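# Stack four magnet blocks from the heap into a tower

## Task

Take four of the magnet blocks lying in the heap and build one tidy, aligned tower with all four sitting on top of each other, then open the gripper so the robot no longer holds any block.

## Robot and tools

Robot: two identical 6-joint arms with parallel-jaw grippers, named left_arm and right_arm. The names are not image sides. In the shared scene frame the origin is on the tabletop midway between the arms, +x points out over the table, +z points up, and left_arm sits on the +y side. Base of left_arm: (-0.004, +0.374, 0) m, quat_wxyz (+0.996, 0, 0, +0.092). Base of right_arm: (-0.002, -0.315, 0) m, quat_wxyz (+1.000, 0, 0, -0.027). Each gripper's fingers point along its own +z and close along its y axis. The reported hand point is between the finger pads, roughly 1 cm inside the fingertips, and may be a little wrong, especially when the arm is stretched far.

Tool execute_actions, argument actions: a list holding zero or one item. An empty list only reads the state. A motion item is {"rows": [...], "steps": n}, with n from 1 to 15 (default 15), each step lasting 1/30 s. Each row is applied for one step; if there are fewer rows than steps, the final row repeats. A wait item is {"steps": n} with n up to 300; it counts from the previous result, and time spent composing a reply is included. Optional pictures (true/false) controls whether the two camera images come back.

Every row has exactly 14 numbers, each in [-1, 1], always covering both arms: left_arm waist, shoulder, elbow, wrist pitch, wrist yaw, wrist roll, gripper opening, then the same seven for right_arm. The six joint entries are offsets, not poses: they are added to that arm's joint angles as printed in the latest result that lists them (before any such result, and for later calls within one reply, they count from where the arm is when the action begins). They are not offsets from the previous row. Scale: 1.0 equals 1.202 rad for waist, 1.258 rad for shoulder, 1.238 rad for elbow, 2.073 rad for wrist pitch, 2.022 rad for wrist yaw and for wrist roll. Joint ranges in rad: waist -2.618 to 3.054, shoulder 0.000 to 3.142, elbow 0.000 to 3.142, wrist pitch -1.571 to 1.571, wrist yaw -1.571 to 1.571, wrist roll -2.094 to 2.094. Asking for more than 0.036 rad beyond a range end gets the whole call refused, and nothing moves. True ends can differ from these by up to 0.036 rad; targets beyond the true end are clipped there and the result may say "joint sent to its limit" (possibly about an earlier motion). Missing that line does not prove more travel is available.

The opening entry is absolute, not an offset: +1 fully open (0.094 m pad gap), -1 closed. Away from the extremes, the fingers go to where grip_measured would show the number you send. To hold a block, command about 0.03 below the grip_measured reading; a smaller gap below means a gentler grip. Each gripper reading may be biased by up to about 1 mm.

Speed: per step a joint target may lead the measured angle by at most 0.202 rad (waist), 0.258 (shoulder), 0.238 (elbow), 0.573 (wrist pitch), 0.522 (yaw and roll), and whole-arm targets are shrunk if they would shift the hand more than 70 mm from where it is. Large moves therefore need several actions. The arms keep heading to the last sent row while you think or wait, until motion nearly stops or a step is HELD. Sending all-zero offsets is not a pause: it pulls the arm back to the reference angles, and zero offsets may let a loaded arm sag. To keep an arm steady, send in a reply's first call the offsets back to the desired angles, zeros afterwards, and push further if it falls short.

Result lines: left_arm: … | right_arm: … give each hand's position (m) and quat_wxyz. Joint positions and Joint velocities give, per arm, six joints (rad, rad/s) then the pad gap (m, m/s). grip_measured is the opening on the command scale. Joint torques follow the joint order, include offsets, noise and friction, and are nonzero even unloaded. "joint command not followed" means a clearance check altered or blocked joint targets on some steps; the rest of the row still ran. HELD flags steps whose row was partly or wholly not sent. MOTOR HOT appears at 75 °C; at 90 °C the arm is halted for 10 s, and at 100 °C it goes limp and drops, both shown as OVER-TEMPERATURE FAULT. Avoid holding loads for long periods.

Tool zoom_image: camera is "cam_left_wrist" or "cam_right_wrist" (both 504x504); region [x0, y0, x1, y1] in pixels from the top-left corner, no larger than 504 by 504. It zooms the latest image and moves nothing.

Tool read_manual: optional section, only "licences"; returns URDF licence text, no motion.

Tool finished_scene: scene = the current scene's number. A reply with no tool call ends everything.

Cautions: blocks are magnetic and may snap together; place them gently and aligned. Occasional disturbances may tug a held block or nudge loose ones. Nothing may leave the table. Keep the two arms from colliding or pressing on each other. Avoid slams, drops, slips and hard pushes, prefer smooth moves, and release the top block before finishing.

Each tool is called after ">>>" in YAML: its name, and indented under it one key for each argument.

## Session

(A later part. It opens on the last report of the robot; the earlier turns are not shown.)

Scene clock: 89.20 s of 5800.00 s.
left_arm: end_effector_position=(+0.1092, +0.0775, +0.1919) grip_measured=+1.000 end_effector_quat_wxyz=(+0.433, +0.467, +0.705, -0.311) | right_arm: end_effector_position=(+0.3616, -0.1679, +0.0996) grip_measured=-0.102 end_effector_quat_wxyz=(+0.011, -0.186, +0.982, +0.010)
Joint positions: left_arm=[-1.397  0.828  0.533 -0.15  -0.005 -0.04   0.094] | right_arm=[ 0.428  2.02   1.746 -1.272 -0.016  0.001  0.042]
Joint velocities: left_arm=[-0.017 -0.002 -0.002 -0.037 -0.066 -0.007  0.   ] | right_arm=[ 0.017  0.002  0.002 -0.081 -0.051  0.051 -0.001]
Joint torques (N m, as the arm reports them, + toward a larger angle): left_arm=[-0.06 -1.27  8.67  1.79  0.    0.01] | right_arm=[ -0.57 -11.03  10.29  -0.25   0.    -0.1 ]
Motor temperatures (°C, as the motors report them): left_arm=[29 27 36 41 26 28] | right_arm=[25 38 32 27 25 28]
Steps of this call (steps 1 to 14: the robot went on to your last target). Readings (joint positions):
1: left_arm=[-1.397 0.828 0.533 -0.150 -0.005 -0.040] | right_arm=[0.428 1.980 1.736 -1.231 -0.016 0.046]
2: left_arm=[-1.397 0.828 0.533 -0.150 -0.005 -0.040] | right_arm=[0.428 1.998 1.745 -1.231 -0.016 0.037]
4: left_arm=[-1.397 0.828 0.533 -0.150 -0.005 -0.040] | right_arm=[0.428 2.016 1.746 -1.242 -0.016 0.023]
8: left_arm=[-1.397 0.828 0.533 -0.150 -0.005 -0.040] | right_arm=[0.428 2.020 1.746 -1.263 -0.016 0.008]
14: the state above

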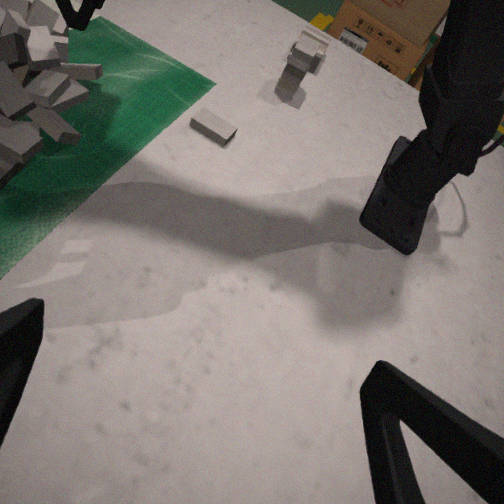

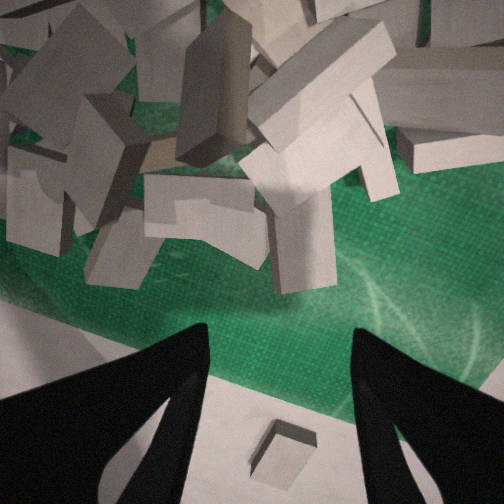

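>>> execute_actions:
  actions:
    - {"rows":[[0,0,0,0,0,0,1,0.006,0,0.02,0,0,0.06,-0.15],[0,0,0,0,0,0,1,0.012,0.006,0.028,0,0,0.13,-0.2],[0,0,0,0,0,0,1,0.018,0.012,0.034,0.005,0,0.2,-0.25],[0,0,0,0,0,0,1,0.024,0.018,0.04,0.01,0,0.27,-0.25],[0,0,0,0,0,0,1,0.03,0.024,0.045,0.016,0,0.34,-0.25],[0,0,0,0,0,0,1,0.036,0.03,0.05,0.016,0,0.41,-0.25],[0,0,0,0,0,0,1,0.042,0.036,0.055,0.016,0,0.48,-0.25],[0,0,0,0,0,0,1,0.048,0.042,0.06,0.016,0,0.55,-0.25],[0,0,0,0,0,0,1,0.054,0.048,0.065,0.016,0,0.62,-0.25],[0,0,0,0,0,0,1,0.06,0.054,0.07,0.016,0,0.69,-0.25],[0,0,0,0,0,0,1,0.066,0.06,0.075,0.016,0,0.76,-0.25],[0,0,0,0,0,0,1,0.072,0.066,0.081,0.016,0,0.83,-0.25],[0,0,0,0,0,0,1,0.072,0.072,0.081,0.016,0,0.83,-0.25],[0,0,0,0,0,0,1,0.072,0.079,0.081,0.016,0,0.83,-0.25]],"steps":15}
  pictures: false

>>> execute_actions:
  actions:
    - {"steps":16}

Scene clock: 99.73 s of 5800.00 s.
left_arm: end_effector_position=(+0.1092, +0.0775, +0.1919) grip_measured=+1.000 end_effector_quat_wxyz=(+0.433, +0.467, +0.705, -0.311) | right_arm: end_effector_position=(+0.3664, -0.1291, +0.0862) grip_measured=-0.248 end_effector_quat_wxyz=(+0.003, +0.404, +0.915, +0.018)
Joint positions: left_arm=[-1.397  0.828  0.533 -0.15  -0.005 -0.04   0.094] | right_arm=[ 0.51   2.1    1.813 -1.252 -0.019  1.288  0.035]
Joint velocities: left_arm=[-0.007  0.002  0.007 -0.037  0.051 -0.037  0.   ] | right_arm=[ 0.085  0.178  0.022  0.066 -0.066  2.615 -0.001]
Joint torques (N m, as the arm reports them, + toward a larger angle): left_arm=[-0.11 -1.3   8.56  1.79  0.    0.02] | right_arm=[ -0.11 -10.44   9.96  -0.04   0.04   0.01]
Motor temperatures (°C, as the motors report them): left_arm=[29 27 36 42 26 28] | right_arm=[25 41 33 27 25 28]
Steps of this call (steps 1 to 30: the robot went on to your last target; steps 31 to 90: nothing new was sent; then 7.03 s passed at rest; steps 91 to 105: all 15 steps of this action). Readings (joint positions):
91: left_arm=[-1.397 0.828 0.533 -0.150 -0.005 -0.040] | right_arm=[0.428 2.020 1.746 -1.274 -0.016 0.018]
92: left_arm=[-1.397 0.828 0.533 -0.150 -0.005 -0.040] | right_arm=[0.428 2.020 1.746 -1.274 -0.016 0.060]
94: left_arm=[-1.397 0.828 0.533 -0.150 -0.005 -0.040] | right_arm=[0.432 2.022 1.749 -1.274 -0.016 0.202]
98: left_arm=[-1.397 0.828 0.533 -0.150 -0.005 -0.040] | right_arm=[0.457 2.046 1.779 -1.264 -0.015 0.594]
105: the state above

Scene clock: 100.27 s of 5800.00 s.
left_arm: end_effector_position=(+0.1092, +0.0775, +0.1919) grip_measured=+1.000 end_effector_quat_wxyz=(+0.433, +0.467, +0.705, -0.311) | right_arm: end_effector_position=(+0.3657, -0.1276, +0.0809) grip_measured=-0.248 end_effector_quat_wxyz=(-0.004, +0.566, +0.824, +0.014)
Joint positions: left_arm=[-1.397  0.828  0.533 -0.15  -0.005 -0.04   0.094] | right_arm=[ 0.513  2.114  1.813 -1.249 -0.021  1.663  0.035]
Joint velocities: left_arm=[-0.012  0.002  0.012 -0.037 -0.037 -0.007  0.   ] | right_arm=[ 0.002  0.007 -0.012  0.022 -0.139  0.066  0.   ]
Joint torques (N m, as the arm reports them, + toward a larger angle): left_arm=[-0.13 -1.44  8.48  1.76 -0.01  0.01] | right_arm=[  0.07 -10.67   9.77  -0.09   0.01   0.05]
Motor temperatures (°C, as the motors report them): left_arm=[29 27 36 42 26 28] | right_arm=[25 41 33 27 25 28]
Steps of this call (steps 1 to 16: the robot went on to your last target). Readings (joint positions):
1: left_arm=[-1.397 0.828 0.533 -0.150 -0.005 -0.040] | right_arm=[0.512 2.106 1.813 -1.250 -0.020 1.366]
2: left_arm=[-1.397 0.828 0.533 -0.150 -0.005 -0.040] | right_arm=[0.513 2.110 1.813 -1.250 -0.020 1.428]
4: left_arm=[-1.397 0.828 0.533 -0.150 -0.005 -0.040] | right_arm=[0.513 2.114 1.813 -1.250 -0.020 1.517]
8: left_arm=[-1.397 0.828 0.533 -0.150 -0.005 -0.040] | right_arm=[0.513 2.114 1.813 -1.250 -0.021 1.610]
16: the state above

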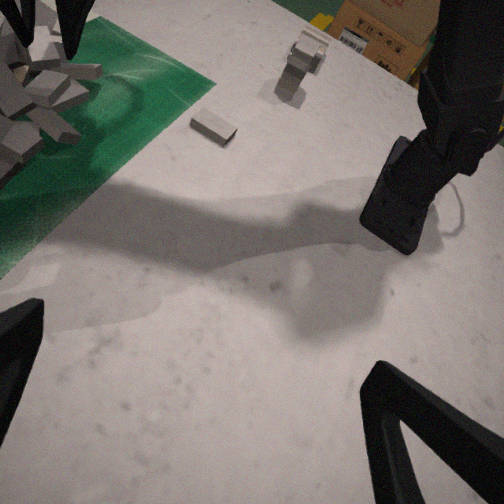

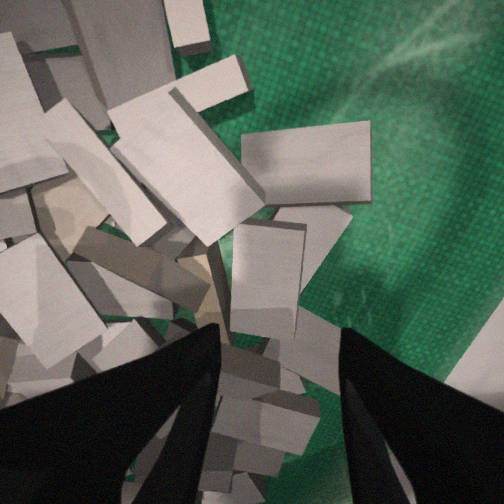

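>>> zoom_image:
  camera: "cam_right_wrist"
  region: [150,180,390,400]

Region (150, 180, 390, 400) of cam_right_wrist's 504x504 image, scaled by 2.100, with more detail than that image has; it fills the top 462 rows of this view, and the rest is white.

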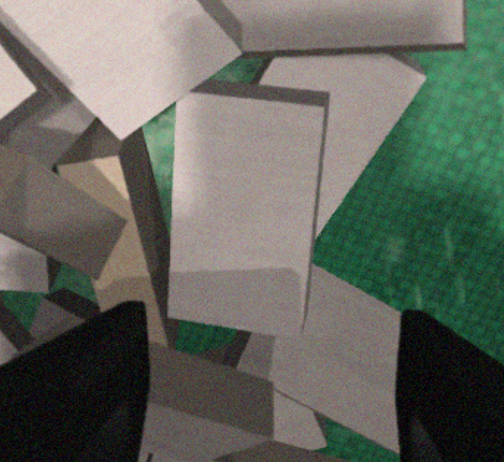

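>>> execute_actions:
  actions:
    - {"rows":[[0,0,0,0,0,0,1,0.007,0.006,-0.01,0.008,0,0.01,-0.3],[0,0,0,0,0,0,1,0.014,0.012,-0.016,0.016,0,0.02,-0.33],[0,0,0,0,0,0,1,0.014,0.018,-0.022,0.024,0,0.035,-0.36],[0,0,0,0,0,0,1,0.014,0.024,-0.028,0.03,0,0.035,-0.36],[0,0,0,0,0,0,1,0.014,0.03,-0.033,0.036,0,0.035,-0.36],[0,0,0,0,0,0,1,0.014,0.035,-0.039,0.036,0,0.035,-0.36],[0,0,0,0,0,0,1,0.014,0.04,-0.039,0.036,0,0.035,-0.36]],"steps":15}
  pictures: false

>>> execute_actions:
  actions:
    - {"steps":5}

Scene clock: 112.77 s of 5800.00 s.
left_arm: end_effector_position=(+0.1092, +0.0775, +0.1919) grip_measured=+1.000 end_effector_quat_wxyz=(+0.433, +0.467, +0.705, -0.311) | right_arm: end_effector_position=(+0.3673, -0.1228, +0.0532) grip_measured=-0.358 end_effector_quat_wxyz=(-0.011, +0.588, +0.809, +0.005)
Joint positions: left_arm=[-1.397  0.828  0.533 -0.15  -0.005 -0.04   0.094] | right_arm=[ 0.52   2.164  1.781 -1.189 -0.023  1.725  0.03 ]
Joint velocities: left_arm=[-0.007 -0.012  0.002  0.022 -0.022  0.007  0.   ] | right_arm=[ 0.012  0.002 -0.007  0.007 -0.037  0.037  0.001]
Joint torques (N m, as the arm reports them, + toward a larger angle): left_arm=[-0.04 -1.32  8.61  1.78 -0.01  0.01] | right_arm=[  0.76 -11.13   5.76  -0.1    0.     0.11]
Motor temperatures (°C, as the motors report them): left_arm=[29 27 36 42 26 28] | right_arm=[25 42 34 27 25 28]
Steps of this call (steps 1 to 30: the robot went on to your last target; steps 31 to 90: nothing new was sent; then 9.00 s passed at rest; steps 91 to 105: all 15 steps of this action). Readings (joint positions):
91: left_arm=[-1.397 0.828 0.533 -0.150 -0.005 -0.040] | right_arm=[0.513 2.114 1.813 -1.248 -0.021 1.674]
92: left_arm=[-1.397 0.828 0.533 -0.150 -0.005 -0.040] | right_arm=[0.513 2.114 1.813 -1.245 -0.021 1.678]
94: left_arm=[-1.397 0.828 0.533 -0.150 -0.005 -0.040] | right_arm=[0.515 2.117 1.813 -1.233 -0.021 1.695]
98: left_arm=[-1.397 0.828 0.533 -0.150 -0.005 -0.040] | right_arm=[0.520 2.138 1.799 -1.200 -0.022 1.714]
105: the state above

Scene clock: 112.93 s of 5800.00 s.
left_arm: end_effector_position=(+0.1092, +0.0775, +0.1919) grip_measured=+1.000 end_effector_quat_wxyz=(+0.433, +0.467, +0.705, -0.311) | right_arm: end_effector_position=(+0.3680, -0.1225, +0.0532) grip_measured=-0.358 end_effector_quat_wxyz=(-0.010, +0.589, +0.808, +0.006)
Joint positions: left_arm=[-1.397  0.828  0.533 -0.15  -0.005 -0.04   0.094] | right_arm=[ 0.52   2.164  1.781 -1.186 -0.023  1.727  0.03 ]
Joint velocities: left_arm=[-0.002 -0.022 -0.007 -0.037  0.066 -0.154  0.   ] | right_arm=[ 0.007 -0.012 -0.002  0.066 -0.066  0.037 -0.001]
Joint torques (N m, as the arm reports them, + toward a larger angle): left_arm=[-0.09 -1.34  8.52  1.76  0.    0.02] | right_arm=[  0.7  -11.33   5.71  -0.03  -0.01   0.03]
Motor temperatures (°C, as the motors report them): left_arm=[29 27 36 42 26 28] | right_arm=[25 42 34 27 25 28]
Steps of this call (steps 1 to 5: the robot went on to your last target). Readings (joint positions):
1: left_arm=[-1.397 0.828 0.533 -0.150 -0.005 -0.040] | right_arm=[0.520 2.164 1.781 -1.188 -0.023 1.725]
2: left_arm=[-1.397 0.828 0.533 -0.150 -0.005 -0.040] | right_arm=[0.520 2.164 1.781 -1.187 -0.023 1.726]
4: left_arm=[-1.397 0.828 0.533 -0.150 -0.005 -0.040] | right_arm=[0.520 2.164 1.781 -1.186 -0.023 1.727]
5: the state above

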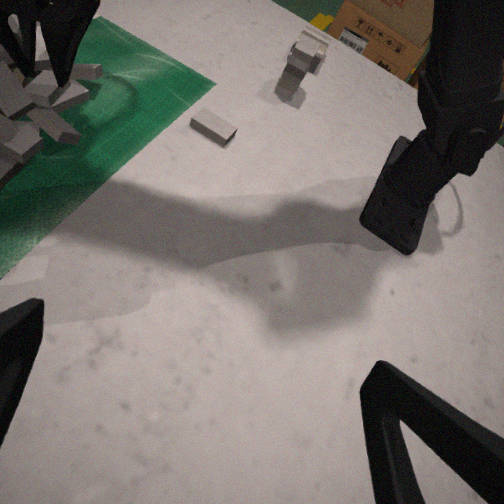

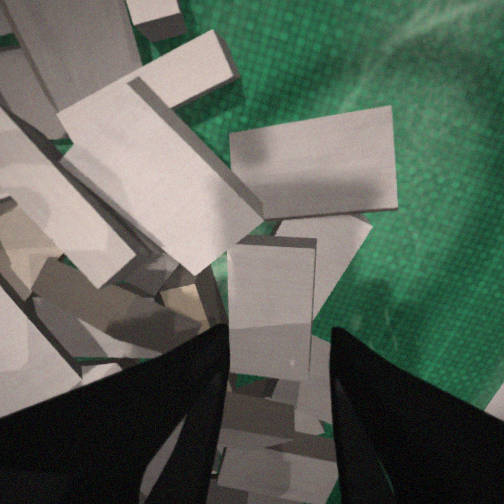

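>>> execute_actions:
  actions:
    - {"rows":[[0,0,0,0,0,0,1,0,0,0,0.012,0,0,-0.36],[0,0,0,0,0,0,1,0,0.004,-0.005,0.018,0,0,-0.36],[0,0,0,0,0,0,1,0,0.008,-0.01,0.023,0,0,-0.36],[0,0,0,0,0,0,1,0,0.011,-0.015,0.023,0,0,-0.36],[0,0,0,0,0,0,1,0,0.014,-0.02,0.023,0,0,-0.36],[0,0,0,0,0,0,1,0,0.017,-0.027,0.023,0,0,-0.36]],"steps":15}

Scene clock: 118.40 s of 5800.00 s.
left_arm: end_effector_position=(+0.1092, +0.0775, +0.1919) grip_measured=+1.000 end_effector_quat_wxyz=(+0.433, +0.467, +0.705, -0.311) | right_arm: end_effector_position=(+0.3718, -0.1194, +0.0477) grip_measured=-0.358 end_effector_quat_wxyz=(-0.009, +0.589, +0.808, +0.013)
Joint positions: left_arm=[-1.397  0.828  0.533 -0.15  -0.005 -0.04   0.094] | right_arm=[ 0.52   2.174  1.775 -1.157 -0.029  1.728  0.03 ]
Joint velocities: left_arm=[-0.002 -0.007 -0.007 -0.022  0.022  0.007  0.   ] | right_arm=[-0.002 -0.012 -0.032  0.037  0.022 -0.007  0.001]
Joint torques (N m, as the arm reports them, + toward a larger angle): left_arm=[-0.06 -1.36  8.59  1.78  0.01  0.02] | right_arm=[ -0.08 -10.73   5.01  -0.09  -0.01  -0.1 ]
Motor temperatures (°C, as the motors report them): left_arm=[29 27 36 42 26 28] | right_arm=[25 43 33 27 25 28]
Steps of this call (steps 1 to 15: the robot went on to your last target; steps 16 to 90: nothing new was sent; then 1.97 s passed at rest; steps 91 to 105: all 15 steps of this action). Readings (joint positions):
91: left_arm=[-1.397 0.828 0.533 -0.150 -0.005 -0.040] | right_arm=[0.520 2.164 1.781 -1.183 -0.023 1.728]
92: left_arm=[-1.397 0.828 0.533 -0.150 -0.005 -0.040] | right_arm=[0.520 2.164 1.781 -1.179 -0.024 1.728]
94: left_arm=[-1.397 0.828 0.533 -0.150 -0.005 -0.040] | right_arm=[0.520 2.164 1.781 -1.169 -0.024 1.728]
98: left_arm=[-1.397 0.828 0.533 -0.150 -0.005 -0.040] | right_arm=[0.520 2.168 1.781 -1.163 -0.028 1.728]
105: the state above

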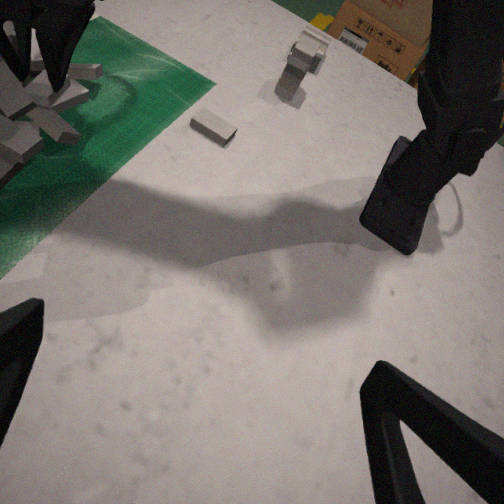

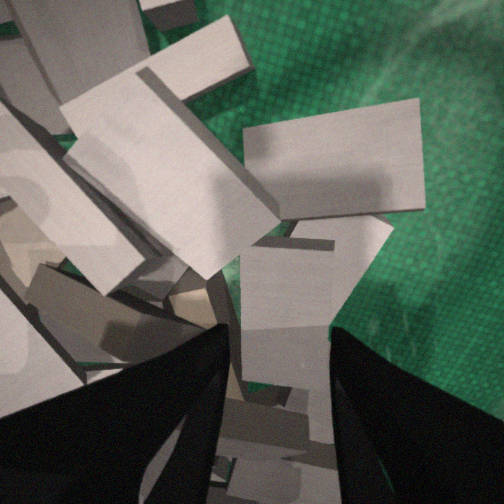

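>>> execute_actions:
  actions:
    - {"rows":[[0,0,0,0,0,0,1,0,0.006,-0.01,-0.008,0,0,-0.36],[0,0,0,0,0,0,1,0,0.011,-0.01,-0.008,0,0,-0.36],[0,0,0,0,0,0,1,0,0.015,-0.01,-0.008,0,0,-0.36],[0,0,0,0,0,0,1,0,0.019,-0.01,-0.008,0,0,-0.36],[0,0,0,0,0,0,1,0,0.022,-0.01,-0.008,0,0,-0.36],[0,0,0,0,0,0,1,0,0.025,-0.01,-0.008,0,0,-0.36]],"steps":14}

Scene clock: 123.30 s of 5800.00 s.
left_arm: end_effector_position=(+0.1092, +0.0775, +0.1919) grip_measured=+1.000 end_effector_quat_wxyz=(+0.433, +0.467, +0.705, -0.311) | right_arm: end_effector_position=(+0.3719, -0.1194, +0.0472) grip_measured=-0.358 end_effector_quat_wxyz=(-0.009, +0.589, +0.808, +0.013)
Joint positions: left_arm=[-1.397  0.828  0.533 -0.15  -0.005 -0.04   0.094] | right_arm=[ 0.52   2.175  1.775 -1.156 -0.028  1.728  0.03 ]
Joint velocities: left_arm=[-0.012  0.002  0.007  0.051  0.081 -0.022  0.   ] | right_arm=[-0.002  0.002 -0.007  0.051 -0.007  0.037  0.   ]
Joint torques (N m, as the arm reports them, + toward a larger angle): left_arm=[ 0.03 -1.31  8.61  1.77  0.01  0.02] | right_arm=[-0.02 -8.91  6.07 -0.33 -0.02 -0.02]
Motor temperatures (°C, as the motors report them): left_arm=[29 27 36 42 26 28] | right_arm=[25 43 33 27 25 28]
Steps of this call (steps 1 to 15: the robot went on to your last target; steps 16 to 90: nothing new was sent; then 1.43 s passed at rest; steps 91 to 104: all 14 steps of this action). Readings (joint positions):
91: left_arm=[-1.397 0.828 0.533 -0.150 -0.005 -0.040] | right_arm=[0.520 2.174 1.775 -1.155 -0.028 1.728]
92: left_arm=[-1.397 0.828 0.533 -0.150 -0.005 -0.040] | right_arm=[0.520 2.174 1.775 -1.155 -0.028 1.728]
94: left_arm=[-1.397 0.828 0.533 -0.150 -0.005 -0.040] | right_arm=[0.520 2.174 1.775 -1.155 -0.028 1.728]
98: left_arm=[-1.397 0.828 0.533 -0.150 -0.005 -0.040] | right_arm=[0.520 2.175 1.775 -1.156 -0.028 1.728]
104: the state above

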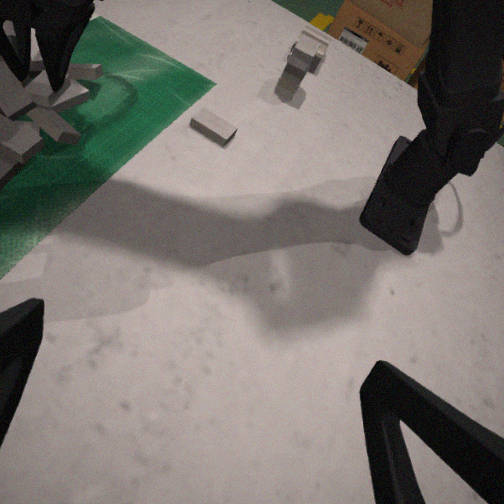

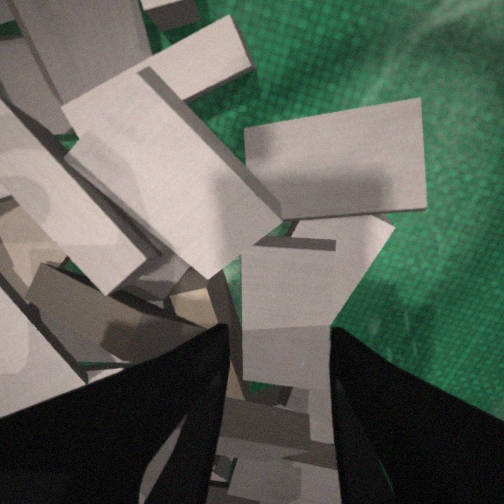

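>>> execute_actions:
  actions:
    - {"rows":[[0,0,0,0,0,0,1,0,-0.012,0,0,0,0,-0.36],[0,0,0,0,0,0,1,0,-0.022,0,0,0,0,-0.36],[0,0,0,0,0,0,1,0,-0.027,0,-0.008,0,0,-0.36],[0,0,0,0,0,0,1,0,-0.027,0,-0.015,0,0,-0.36],[0,0,0,0,0,0,1,-0.008,-0.027,0,-0.015,0.006,-0.01,-0.36],[0,0,0,0,0,0,1,-0.015,-0.027,0,-0.015,0.006,-0.017,-0.36],[0,0,0,0,0,0,1,-0.02,-0.027,0,-0.015,0.006,-0.017,-0.36],[0,0,0,0,0,0,1,-0.025,-0.027,0,-0.015,0.006,-0.017,-0.36]],"steps":15}

Scene clock: 128.43 s of 5800.00 s.
left_arm: end_effector_position=(+0.1092, +0.0775, +0.1919) grip_measured=+1.000 end_effector_quat_wxyz=(+0.433, +0.467, +0.705, -0.311) | right_arm: end_effector_position=(+0.3761, -0.1288, +0.0539) grip_measured=-0.358 end_effector_quat_wxyz=(-0.007, +0.588, +0.808, +0.017)
Joint positions: left_arm=[-1.397  0.828  0.533 -0.15  -0.005 -0.04   0.094] | right_arm=[ 0.496  2.158  1.775 -1.163 -0.029  1.702  0.03 ]
Joint velocities: left_arm=[ 0.012 -0.017 -0.002 -0.081  0.007 -0.095  0.   ] | right_arm=[-0.017  0.007 -0.007 -0.022 -0.037 -0.051 -0.001]
Joint torques (N m, as the arm reports them, + toward a larger angle): left_arm=[-0.06 -1.34  8.5   1.79  0.01  0.  ] | right_arm=[ -0.38 -12.68   7.06  -0.31   0.06  -0.02]
Motor temperatures (°C, as the motors report them): left_arm=[29 27 36 42 26 28] | right_arm=[25 43 32 27 25 28]
Steps of this call (steps 1 to 15: the robot went on to your last target; steps 16 to 90: nothing new was sent; then 1.63 s passed at rest; steps 91 to 105: all 15 steps of this action). Readings (joint positions):
91: left_arm=[-1.397 0.828 0.533 -0.150 -0.005 -0.040] | right_arm=[0.520 2.174 1.775 -1.156 -0.028 1.728]
92: left_arm=[-1.397 0.828 0.533 -0.150 -0.005 -0.040] | right_arm=[0.520 2.173 1.775 -1.156 -0.029 1.728]
94: left_arm=[-1.397 0.828 0.533 -0.150 -0.005 -0.040] | right_arm=[0.520 2.169 1.775 -1.157 -0.029 1.728]
98: left_arm=[-1.397 0.828 0.533 -0.150 -0.005 -0.040] | right_arm=[0.516 2.160 1.775 -1.160 -0.029 1.712]
105: the state above

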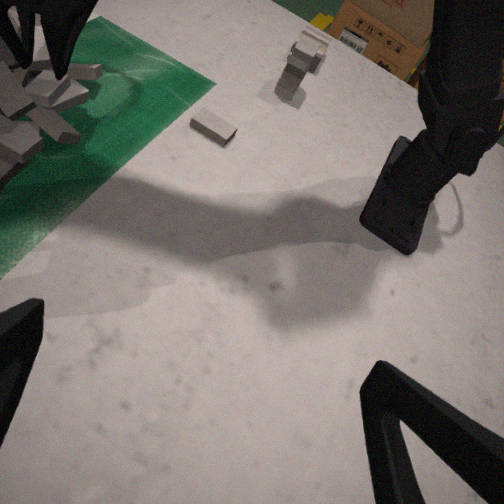

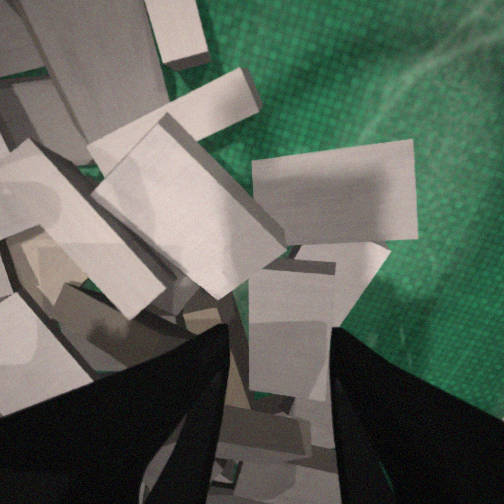

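>>> execute_actions:
  actions:
    - {"rows":[[0,0,0,0,0,0,1,0,0,0,-0.016,0,0,-0.36],[0,0,0,0,0,0,1,0,0,0,-0.016,0,0,-0.36],[0,0,0,0,0,0,1,0,0.004,0,-0.016,0,0,-0.36],[0,0,0,0,0,0,1,0,0.008,0,-0.016,0,0,-0.36],[0,0,0,0,0,0,1,0,0.012,0,-0.016,0,0,-0.36],[0,0,0,0,0,0,1,0,0.015,0,-0.016,0,0,-0.36],[0,0,0,0,0,0,1,0,0.018,0,-0.016,0,0,-0.36]],"steps":15}

Scene clock: 134.37 s of 5800.00 s.
left_arm: end_effector_position=(+0.1092, +0.0775, +0.1919) grip_measured=+1.000 end_effector_quat_wxyz=(+0.433, +0.467, +0.705, -0.311) | right_arm: end_effector_position=(+0.3733, -0.1297, +0.0485) grip_measured=-0.358 end_effector_quat_wxyz=(-0.013, +0.587, +0.809, +0.009)
Joint positions: left_arm=[-1.397  0.828  0.533 -0.15  -0.005 -0.04   0.094] | right_arm=[ 0.496  2.172  1.775 -1.171 -0.031  1.699  0.03 ]
Joint velocities: left_arm=[ 0.007  0.002  0.007  0.007 -0.022 -0.022  0.   ] | right_arm=[ 0.002 -0.002  0.007  0.037 -0.051  0.051 -0.   ]
Joint torques (N m, as the arm reports them, + toward a larger angle): left_arm=[-0.06 -1.34  8.52  1.77 -0.01  0.01] | right_arm=[ -0.03 -10.63   7.1   -0.4    0.01   0.02]
Motor temperatures (°C, as the motors report them): left_arm=[29 27 36 42 26 28] | right_arm=[25 44 32 27 25 28]
Steps of this call (steps 1 to 15: the robot went on to your last target; steps 16 to 90: nothing new was sent; then 2.43 s passed at rest; steps 91 to 105: all 15 steps of this action). Readings (joint positions):
91: left_arm=[-1.397 0.828 0.533 -0.150 -0.005 -0.040] | right_arm=[0.496 2.158 1.775 -1.163 -0.029 1.699]
92: left_arm=[-1.397 0.828 0.533 -0.150 -0.005 -0.040] | right_arm=[0.496 2.158 1.775 -1.165 -0.029 1.699]
94: left_arm=[-1.397 0.828 0.533 -0.150 -0.005 -0.040] | right_arm=[0.496 2.158 1.775 -1.167 -0.030 1.699]
98: left_arm=[-1.397 0.828 0.533 -0.150 -0.005 -0.040] | right_arm=[0.496 2.161 1.775 -1.170 -0.030 1.699]
105: the state above

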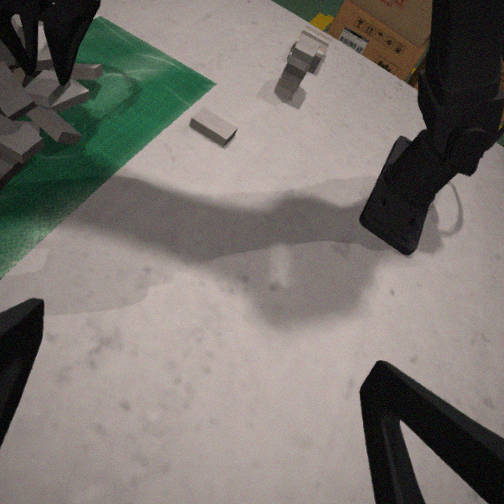

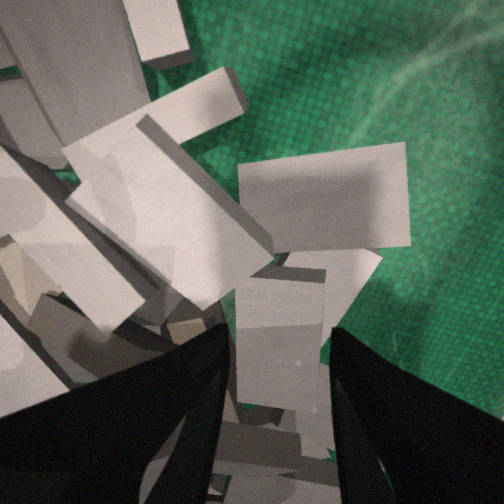

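>>> execute_actions:
  actions:
    - {"rows":[[0,0,0,0,0,0,1,0,0.006,0,0,0,0,-0.36],[0,0,0,0,0,0,1,0,0.01,0,0,0,0,-0.36],[0,0,0,0,0,0,1,0,0.014,0,0.005,0,0,-0.36],[0,0,0,0,0,0,1,0,0.017,0,0.009,0,0,-0.36],[0,0,0,0,0,0,1,0,0.02,0,0.011,0,0,-0.36],[0,0,0,0,0,0,1,0,0.023,0,0.011,0,0,-0.36],[0,0,0,0,0,0,1,0,0.026,0,0.011,0,0,-0.36]],"steps":15}

Scene clock: 137.33 s of 5800.00 s.
left_arm: end_effector_position=(+0.1092, +0.0775, +0.1919) grip_measured=+1.000 end_effector_quat_wxyz=(+0.433, +0.467, +0.705, -0.311) | right_arm: end_effector_position=(+0.3725, -0.1298, +0.0390) grip_measured=-0.358 end_effector_quat_wxyz=(-0.018, +0.587, +0.809, +0.000)
Joint positions: left_arm=[-1.397  0.828  0.533 -0.15  -0.005 -0.04   0.094] | right_arm=[ 0.496  2.196  1.775 -1.167 -0.032  1.699  0.03 ]
Joint velocities: left_arm=[-0.002  0.002  0.002  0.022 -0.037 -0.051  0.   ] | right_arm=[ 0.002 -0.012 -0.002 -0.037  0.037  0.022  0.   ]
Joint torques (N m, as the arm reports them, + toward a larger angle): left_arm=[ 0.08 -1.28  8.54  1.77 -0.01  0.  ] | right_arm=[  0.   -11.11   7.09  -0.05  -0.01  -0.01]
Motor temperatures (°C, as the motors report them): left_arm=[29 27 36 42 26 28] | right_arm=[25 44 32 27 25 28]
Steps of this call (steps 1 to 15: the robot went on to your last target; steps 16 to 74: nothing new was sent; steps 75 to 89: all 15 steps of this action). Readings (joint positions):
75: left_arm=[-1.397 0.828 0.533 -0.150 -0.005 -0.040] | right_arm=[0.496 2.172 1.775 -1.171 -0.031 1.699]
76: left_arm=[-1.397 0.828 0.533 -0.150 -0.005 -0.040] | right_arm=[0.496 2.172 1.775 -1.171 -0.031 1.699]
78: left_arm=[-1.397 0.828 0.533 -0.150 -0.005 -0.040] | right_arm=[0.496 2.173 1.775 -1.170 -0.032 1.699]
82: left_arm=[-1.397 0.828 0.533 -0.150 -0.005 -0.040] | right_arm=[0.496 2.185 1.775 -1.167 -0.032 1.699]
89: the state above

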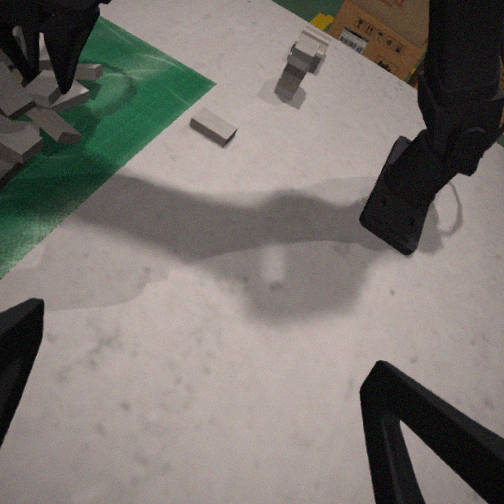

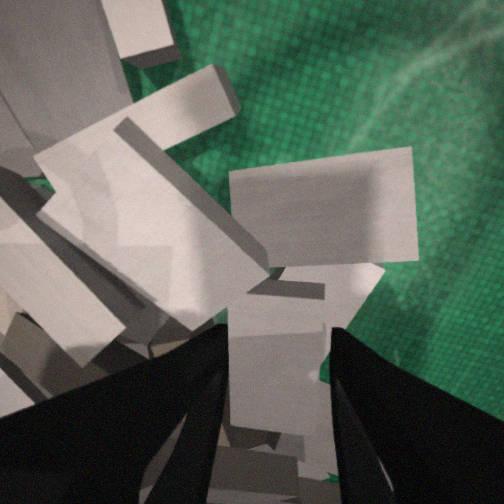

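>>> execute_actions:
  actions:
    - {"rows":[[0,0,0,0,0,0,1,0,0.004,0,0.01,0,0,-0.36],[0,0,0,0,0,0,1,0,0.008,0,0.014,0,0,-0.36],[0,0,0,0,0,0,1,0,0.012,0,0.014,0,0,-0.36],[0,0,0,0,0,0,1,0,0.015,0,0.014,0,0,-0.36],[0,0,0,0,0,0,1,0,0.018,0,0.014,0,0,-0.36]],"steps":13}

Scene clock: 140.53 s of 5800.00 s.
left_arm: end_effector_position=(+0.1092, +0.0775, +0.1919) grip_measured=+1.000 end_effector_quat_wxyz=(+0.433, +0.467, +0.705, -0.311) | right_arm: end_effector_position=(+0.3718, -0.1300, +0.0350) grip_measured=-0.358 end_effector_quat_wxyz=(-0.021, +0.587, +0.809, -0.004)
Joint positions: left_arm=[-1.397  0.828  0.533 -0.15  -0.005 -0.04   0.094] | right_arm=[ 0.496  2.206  1.775 -1.166 -0.033  1.699  0.03 ]
Joint velocities: left_arm=[-0.007  0.002 -0.017 -0.051  0.022 -0.037  0.   ] | right_arm=[-0.007 -0.012 -0.012  0.007  0.095  0.037  0.001]
Joint torques (N m, as the arm reports them, + toward a larger angle): left_arm=[ 0.01 -1.34  8.55  1.78  0.02  0.  ] | right_arm=[ -0.02 -10.6    6.95   0.03  -0.02  -0.01]
Motor temperatures (°C, as the motors report them): left_arm=[29 27 36 42 26 28] | right_arm=[25 44 32 27 25 28]
Steps of this call (steps 1 to 15: the robot went on to your last target; steps 16 to 83: nothing new was sent; steps 84 to 96: all 13 steps of this action). Readings (joint positions):
84: left_arm=[-1.397 0.828 0.533 -0.150 -0.005 -0.040] | right_arm=[0.496 2.196 1.775 -1.167 -0.032 1.699]
85: left_arm=[-1.397 0.828 0.533 -0.150 -0.005 -0.040] | right_arm=[0.496 2.196 1.775 -1.166 -0.032 1.699]
87: left_arm=[-1.397 0.828 0.533 -0.150 -0.005 -0.040] | right_arm=[0.496 2.196 1.775 -1.166 -0.032 1.699]
91: left_arm=[-1.397 0.828 0.533 -0.150 -0.005 -0.040] | right_arm=[0.496 2.202 1.775 -1.166 -0.032 1.699]
96: the state above

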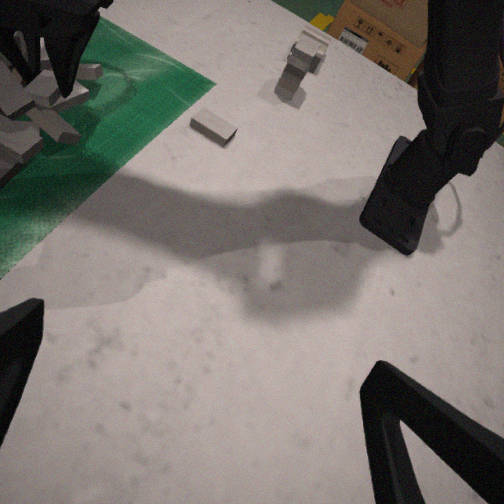

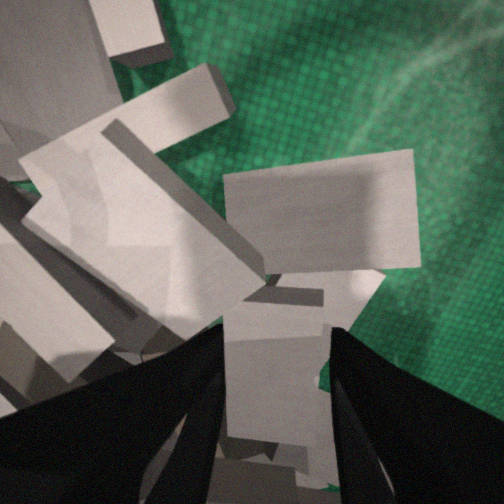

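>>> execute_actions:
  actions:
    - {"rows":[[0,0,0,0,0,0,1,0,0,0,0.01,0,0,-0.33],[0,0,0,0,0,0,1,0,0,0,0.01,0,0,-0.31],[0,0,0,0,0,0,1,0,0.006,0,0.01,0,0,-0.3],[0,0,0,0,0,0,1,0,0.01,0,0.01,0,0,-0.3],[0,0,0,0,0,0,1,0,0.014,0,0.01,0,0,-0.3],[0,0,0,0,0,0,1,0,0.017,0,0.01,0,0,-0.3]],"steps":13}

>>> execute_actions:
  actions:
    - {"rows":[[0,0,0,0,0,0,1,0,0,0,0,0,0,-0.35],[0,0,0,0,0,0,1,0,0,0,0,0,0,-0.4],[0,0,0,0,0,0,1,0,0,0,0,0,0,-0.44],[0,0,0,0,0,0,1,0,0,0,0,0,0,-0.47],[0,0,0,0,0,0,1,0,0,0,0,0,0,-0.5],[0,0,0,0,0,0,1,0,0,0,0,0,0,-0.52]],"steps":11}

Scene clock: 144.63 s of 5800.00 s.
left_arm: end_effector_position=(+0.1092, +0.0775, +0.1919) grip_measured=+1.000 end_effector_quat_wxyz=(+0.433, +0.467, +0.705, -0.311) | right_arm: end_effector_position=(+0.3716, -0.1298, +0.0350) grip_measured=-0.303 end_effector_quat_wxyz=(-0.022, +0.587, +0.809, -0.004)
Joint positions: left_arm=[-1.397  0.828  0.533 -0.15  -0.005 -0.04   0.094] | right_arm=[ 0.496  2.206  1.775 -1.167 -0.034  1.699  0.033]
Joint velocities: left_arm=[-0.007 -0.002 -0.002 -0.037 -0.007 -0.037  0.   ] | right_arm=[ 0.002 -0.002 -0.002 -0.007 -0.007 -0.037 -0.001]
Joint torques (N m, as the arm reports them, + toward a larger angle): left_arm=[-0.14 -1.28  8.46  1.8   0.01  0.01] | right_arm=[ 0.   -9.84  6.96 -0.05 -0.02 -0.01]
Motor temperatures (°C, as the motors report them): left_arm=[29 27 36 42 26 28] | right_arm=[25 44 32 27 25 28]
Steps of this call (steps 1 to 15: the robot went on to your last target; steps 16 to 90: nothing new was sent; then 0.67 s passed at rest; steps 91 to 103: all 13 steps of this action). Readings (joint positions):
91: left_arm=[-1.397 0.828 0.533 -0.150 -0.005 -0.040] | right_arm=[0.496 2.206 1.775 -1.166 -0.033 1.699]
92: left_arm=[-1.397 0.828 0.533 -0.150 -0.005 -0.040] | right_arm=[0.496 2.206 1.775 -1.166 -0.034 1.699]
94: left_arm=[-1.397 0.828 0.533 -0.150 -0.005 -0.040] | right_arm=[0.496 2.206 1.775 -1.166 -0.034 1.699]
98: left_arm=[-1.397 0.828 0.533 -0.150 -0.005 -0.040] | right_arm=[0.496 2.206 1.775 -1.167 -0.034 1.699]
103: the state above

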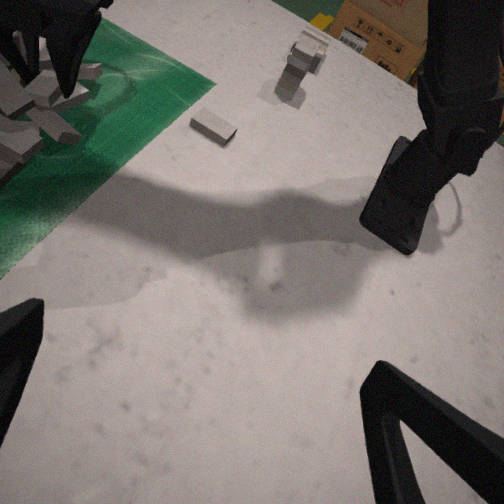

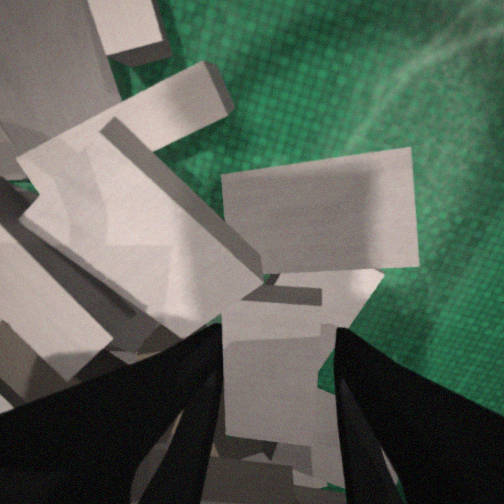

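Scene clock: 145.00 s of 5800.00 s.
left_arm: end_effector_position=(+0.1092, +0.0775, +0.1919) grip_measured=+1.000 end_effector_quat_wxyz=(+0.433, +0.467, +0.705, -0.311) | right_arm: end_effector_position=(+0.3716, -0.1297, +0.0350) grip_measured=-0.468 end_effector_quat_wxyz=(-0.022, +0.587, +0.809, -0.003)
Joint positions: left_arm=[-1.397  0.828  0.533 -0.15  -0.005 -0.04   0.094] | right_arm=[ 0.496  2.206  1.775 -1.166 -0.035  1.699  0.025]
Joint velocities: left_arm=[ 0.017 -0.017 -0.012 -0.007 -0.022  0.037  0.   ] | right_arm=[ 0.002 -0.007  0.002  0.051  0.022  0.007  0.001]
Joint torques (N m, as the arm reports them, + toward a larger angle): left_arm=[-0.07 -1.32  8.58  1.79  0.    0.  ] | right_arm=[ -0.05 -11.55   6.97  -0.19  -0.05  -0.01]
Motor temperatures (°C, as the motors report them): left_arm=[29 27 36 42 26 28] | right_arm=[25 44 32 27 25 28]
Steps of this call (steps 1 to 11: all 11 steps of this action). Readings (joint positions):
1: left_arm=[-1.397 0.828 0.533 -0.150 -0.005 -0.040] | right_arm=[0.496 2.206 1.775 -1.167 -0.034 1.699]
2: left_arm=[-1.397 0.828 0.533 -0.150 -0.005 -0.040] | right_arm=[0.496 2.206 1.775 -1.167 -0.035 1.699]
4: left_arm=[-1.397 0.828 0.533 -0.150 -0.005 -0.040] | right_arm=[0.496 2.206 1.775 -1.166 -0.035 1.699]
8: left_arm=[-1.397 0.828 0.533 -0.150 -0.005 -0.040] | right_arm=[0.496 2.206 1.775 -1.166 -0.035 1.699]
11: the state above

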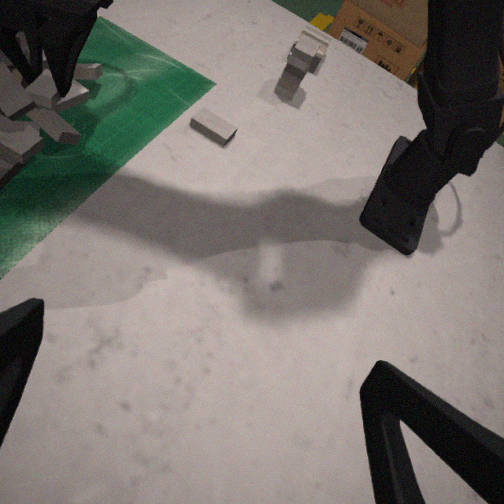

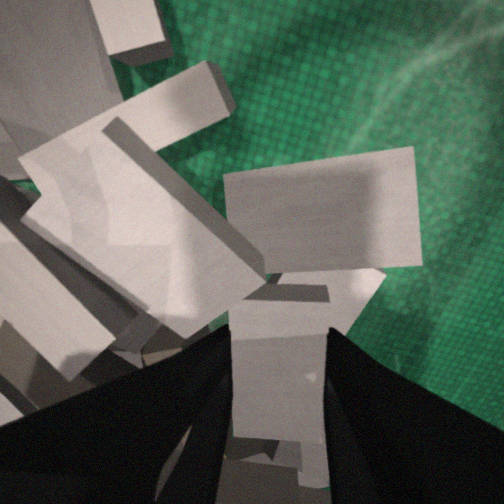

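>>> execute_actions:
  actions:
    - {"rows":[[0,0,0,0,0,0,1,0,-0.012,0,-0.008,0,0,-0.52],[0,0,0,0,0,0,1,0,-0.018,0,-0.016,0,0,-0.52],[0,0,0,0,0,0,1,0,-0.021,0,-0.024,0,0,-0.52],[0,0,0,0,0,0,1,0,-0.021,0,-0.032,0,0,-0.52],[0,0,0,0,0,0,1,0,-0.021,0,-0.04,0,0,-0.52]],"steps":13}

Scene clock: 148.33 s of 5800.00 s.
left_arm: end_effector_position=(+0.1092, +0.0775, +0.1919) grip_measured=+1.000 end_effector_quat_wxyz=(+0.433, +0.467, +0.705, -0.311) | right_arm: end_effector_position=(+0.3622, -0.1341, +0.0355) grip_measured=-0.468 end_effector_quat_wxyz=(-0.032, +0.587, +0.808, -0.022)
Joint positions: left_arm=[-1.397  0.828  0.533 -0.15  -0.005 -0.04   0.094] | right_arm=[ 0.496  2.206  1.775 -1.208 -0.035  1.699  0.025]
Joint velocities: left_arm=[-0.002 -0.022 -0.017  0.051 -0.037  0.037  0.   ] | right_arm=[ 0.007 -0.012 -0.007 -0.007 -0.037  0.066  0.   ]
Joint torques (N m, as the arm reports them, + toward a larger angle): left_arm=[-0.03 -1.28  8.58  1.78 -0.03  0.01] | right_arm=[ -0.01 -13.78   6.87  -0.63  -0.03  -0.01]
Motor temperatures (°C, as the motors report them): left_arm=[29 27 36 43 26 28] | right_arm=[25 45 32 27 25 28]
Steps of this call (steps 1 to 15: the robot went on to your last target; steps 16 to 87: nothing new was sent; steps 88 to 100: all 13 steps of this action). Readings (joint positions):
88: left_arm=[-1.397 0.828 0.533 -0.150 -0.005 -0.040] | right_arm=[0.496 2.206 1.775 -1.166 -0.035 1.699]
89: left_arm=[-1.397 0.828 0.533 -0.150 -0.005 -0.040] | right_arm=[0.496 2.206 1.775 -1.166 -0.035 1.699]
91: left_arm=[-1.397 0.828 0.533 -0.150 -0.005 -0.040] | right_arm=[0.496 2.206 1.775 -1.171 -0.035 1.699]
95: left_arm=[-1.397 0.828 0.533 -0.150 -0.005 -0.040] | right_arm=[0.496 2.206 1.775 -1.198 -0.035 1.699]
100: the state above

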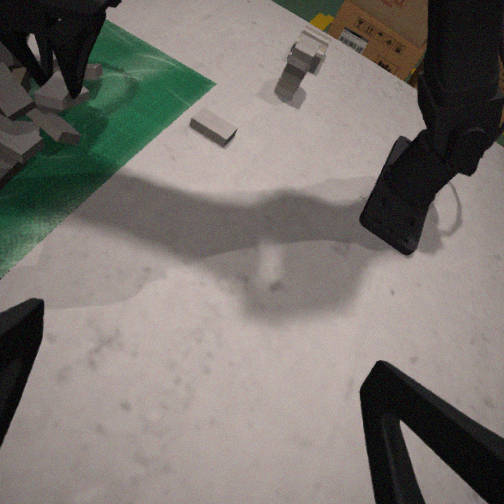

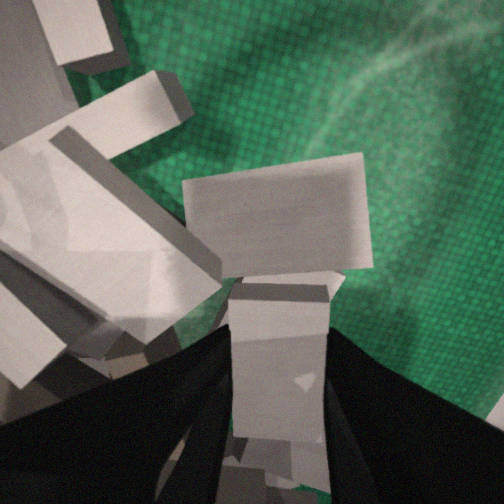

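>>> execute_actions:
  actions:
    - {"rows":[[0,0,0,0,0,0,1,0,-0.025,0,-0.01,0,0,-0.52],[0,0,0,0,0,0,1,0,-0.04,0,-0.01,0,0,-0.52],[0,0,0,0,0,0,1,0,-0.06,0,-0.01,0,0,-0.52],[0,0,0,0,0,0,1,0,-0.085,-0.01,-0.01,0,0,-0.52],[0,0,0,0,0,0,1,0,-0.11,-0.03,-0.01,0,-0.03,-0.52],[0,0,0,0,0,0,1,0,-0.14,-0.06,-0.01,0,-0.07,-0.52],[0,0,0,0,0,0,1,0,-0.17,-0.09,-0.01,0,-0.12,-0.52],[0,0,0,0,0,0,1,-0.01,-0.2,-0.13,0,0.015,-0.18,-0.52],[0,0,0,0,0,0,1,-0.02,-0.23,-0.17,0.01,0.015,-0.24,-0.52],[0,0,0,0,0,0,1,-0.03,-0.26,-0.21,0.02,0.015,-0.3,-0.52],[0,0,0,0,0,0,1,-0.04,-0.29,-0.25,0.03,0.015,-0.36,-0.52],[0,0,0,0,0,0,1,-0.05,-0.32,-0.29,0.04,0.015,-0.42,-0.52],[0,0,0,0,0,0,1,-0.056,-0.35,-0.33,0.05,0.015,-0.48,-0.52],[0,0,0,0,0,0,1,-0.056,-0.38,-0.37,0.06,0.015,-0.54,-0.52],[0,0,0,0,0,0,1,-0.056,-0.41,-0.41,0.07,0.015,-0.66,-0.52]],"steps":15}
  pictures: false

Scene clock: 155.67 s of 5800.00 s.
left_arm: end_effector_position=(+0.1092, +0.0775, +0.1919) grip_measured=+1.000 end_effector_quat_wxyz=(+0.433, +0.467, +0.705, -0.311) | right_arm: end_effector_position=(+0.3034, -0.1852, +0.0952) grip_measured=-0.468 end_effector_quat_wxyz=(+0.016, +0.277, +0.960, +0.026)
Joint positions: left_arm=[-1.397  0.828  0.533 -0.15  -0.005 -0.04   0.094] | right_arm=[ 0.44   1.755  1.376 -1.134 -0.021  0.95   0.025]
Joint velocities: left_arm=[-0.017  0.012  0.007 -0.051 -0.007 -0.007  0.   ] | right_arm=[-0.271 -0.979 -1.502  0.432  0.168 -2.791  0.001]
Joint torques (N m, as the arm reports them, + toward a larger angle): left_arm=[-0.05 -1.31  8.53  1.77  0.02  0.01] | right_arm=[ 0.73 -8.65  5.87 -0.1  -0.02 -0.02]
Motor temperatures (°C, as the motors report them): left_arm=[29 27 36 43 26 28] | right_arm=[25 46 32 27 25 28]
Steps of this call (steps 1 to 15: the robot went on to your last target; steps 16 to 90: nothing new was sent; then 3.83 s passed at rest; steps 91 to 105: all 15 steps of this action). Readings (joint positions):
91: left_arm=[-1.397 0.828 0.533 -0.150 -0.005 -0.040] | right_arm=[0.496 2.205 1.775 -1.211 -0.035 1.699]
92: left_arm=[-1.397 0.828 0.533 -0.150 -0.005 -0.040] | right_arm=[0.496 2.202 1.775 -1.211 -0.035 1.699]
94: left_arm=[-1.397 0.828 0.533 -0.150 -0.005 -0.040] | right_arm=[0.496 2.183 1.773 -1.211 -0.036 1.699]
98: left_arm=[-1.397 0.828 0.533 -0.150 -0.005 -0.040] | right_arm=[0.496 2.051 1.695 -1.203 -0.034 1.575]
105: the state above

>>> execute_actions:
  actions:
    - {"rows":[[0,0,0,0,0,0,1,-0.009,-0.062,-0.1,0.036,0.008,-0.29,-0.52],[0,0,0,0,0,0,1,-0.009,-0.075,-0.12,0.04,0.008,-0.29,-0.52],[0,0,0,0,0,0,1,-0.009,-0.09,-0.145,0.044,0.008,-0.29,-0.52],[0,0,0,0,0,0,1,-0.009,-0.105,-0.17,0.048,0.008,-0.29,-0.52],[0,0,0,0,0,0,1,-0.009,-0.12,-0.195,0.052,0.008,-0.29,-0.52],[0,0,0,0,0,0,1,-0.009,-0.135,-0.22,0.057,0.008,-0.29,-0.52],[0,0,0,0,0,0,1,-0.009,-0.15,-0.245,0.057,0.008,-0.29,-0.52],[0,0,0,0,0,0,1,-0.009,-0.162,-0.265,0.057,0.008,-0.29,-0.52],[0,0,0,0,0,0,1,-0.009,-0.17,-0.283,0.057,0.008,-0.29,-0.52],[0,0,0,0,0,0,1,-0.009,-0.173,-0.296,0.057,0.008,-0.29,-0.52]],"steps":15}
  pictures: false

>>> execute_actions:
  actions:
    - {"steps":6}

Scene clock: 160.83 s of 5800.00 s.
left_arm: end_effector_position=(+0.1092, +0.0775, +0.1919) grip_measured=+1.000 end_effector_quat_wxyz=(+0.433, +0.467, +0.705, -0.311) | right_arm: end_effector_position=(+0.2349, -0.2184, +0.0597) grip_measured=-0.468 end_effector_quat_wxyz=(-0.005, -0.002, +1.000, +0.005)
Joint positions: left_arm=[-1.397  0.828  0.533 -0.15  -0.005 -0.04   0.094] | right_arm=[ 0.427  1.559  1.019 -1.037 -0.013  0.369  0.025]
Joint velocities: left_arm=[-0.022 -0.017  0.017 -0.007  0.037  0.051  0.   ] | right_arm=[ 0.002 -0.002 -0.002  0.022 -0.007 -0.037 -0.002]
Joint torques (N m, as the arm reports them, + toward a larger angle): left_arm=[-0.06 -1.33  8.52  1.77  0.    0.  ] | right_arm=[ 0.15 -7.46  6.01 -0.03  0.05 -0.09]
Motor temperatures (°C, as the motors report them): left_arm=[29 27 36 43 26 28] | right_arm=[25 45 32 27 25 28]
Steps of this call (steps 1 to 45: the robot went on to your last target; steps 46 to 110: nothing new was sent; then 1.00 s passed at rest; steps 111 to 125: all 15 steps of this action). Readings (joint positions):
111: left_arm=[-1.397 0.828 0.533 -0.150 -0.005 -0.040] | right_arm=[0.427 1.706 1.277 -1.081 -0.013 0.370]
112: left_arm=[-1.397 0.828 0.533 -0.150 -0.005 -0.040] | right_arm=[0.427 1.702 1.271 -1.075 -0.013 0.370]
114: left_arm=[-1.397 0.828 0.533 -0.150 -0.005 -0.040] | right_arm=[0.427 1.677 1.234 -1.054 -0.013 0.369]
118: left_arm=[-1.397 0.828 0.533 -0.150 -0.005 -0.040] | right_arm=[0.427 1.599 1.113 -1.037 -0.013 0.369]
125: the state above

Scene clock: 161.03 s of 5800.00 s.
left_arm: end_effector_position=(+0.1092, +0.0775, +0.1919) grip_measured=+1.000 end_effector_quat_wxyz=(+0.433, +0.467, +0.705, -0.311) | right_arm: end_effector_position=(+0.2358, -0.2180, +0.0597) grip_measured=-0.468 end_effector_quat_wxyz=(-0.003, -0.003, +1.000, +0.006)
Joint positions: left_arm=[-1.397  0.828  0.533 -0.15  -0.005 -0.04   0.094] | right_arm=[ 0.427  1.559  1.019 -1.033 -0.013  0.369  0.025]
Joint velocities: left_arm=[-0.022 -0.017 -0.017 -0.022 -0.022  0.051  0.   ] | right_arm=[-0.017 -0.017  0.017 -0.051  0.022 -0.037 -0.   ]
Joint torques (N m, as the arm reports them, + toward a larger angle): left_arm=[ 0.02 -1.22  8.58  1.79  0.02 -0.02] | right_arm=[ 0.14 -7.56  5.92 -0.04  0.05 -0.08]
Motor temperatures (°C, as the motors report them): left_arm=[29 27 36 43 26 28] | right_arm=[25 45 32 27 25 28]
Steps of this call (steps 1 to 6: the robot went on to your last target). Readings (joint positions):
1: left_arm=[-1.397 0.828 0.533 -0.150 -0.005 -0.040] | right_arm=[0.427 1.559 1.019 -1.035 -0.013 0.369]
2: left_arm=[-1.397 0.828 0.533 -0.150 -0.005 -0.040] | right_arm=[0.427 1.559 1.019 -1.034 -0.013 0.369]
4: left_arm=[-1.397 0.828 0.533 -0.150 -0.005 -0.040] | right_arm=[0.427 1.559 1.019 -1.034 -0.013 0.369]
6: the state above

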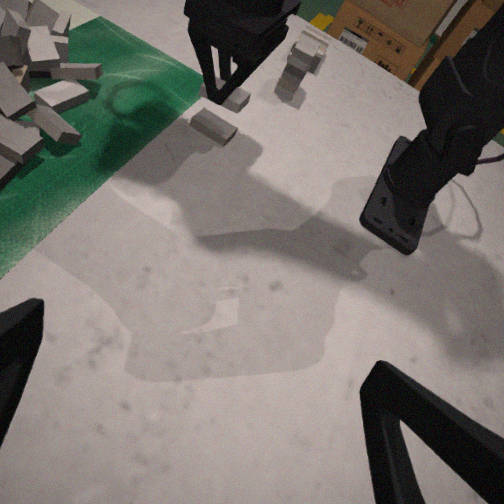

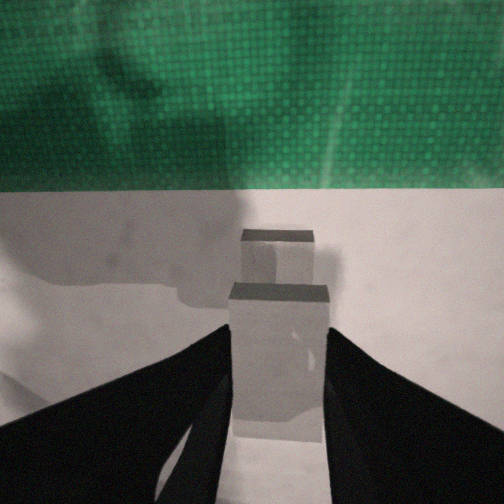

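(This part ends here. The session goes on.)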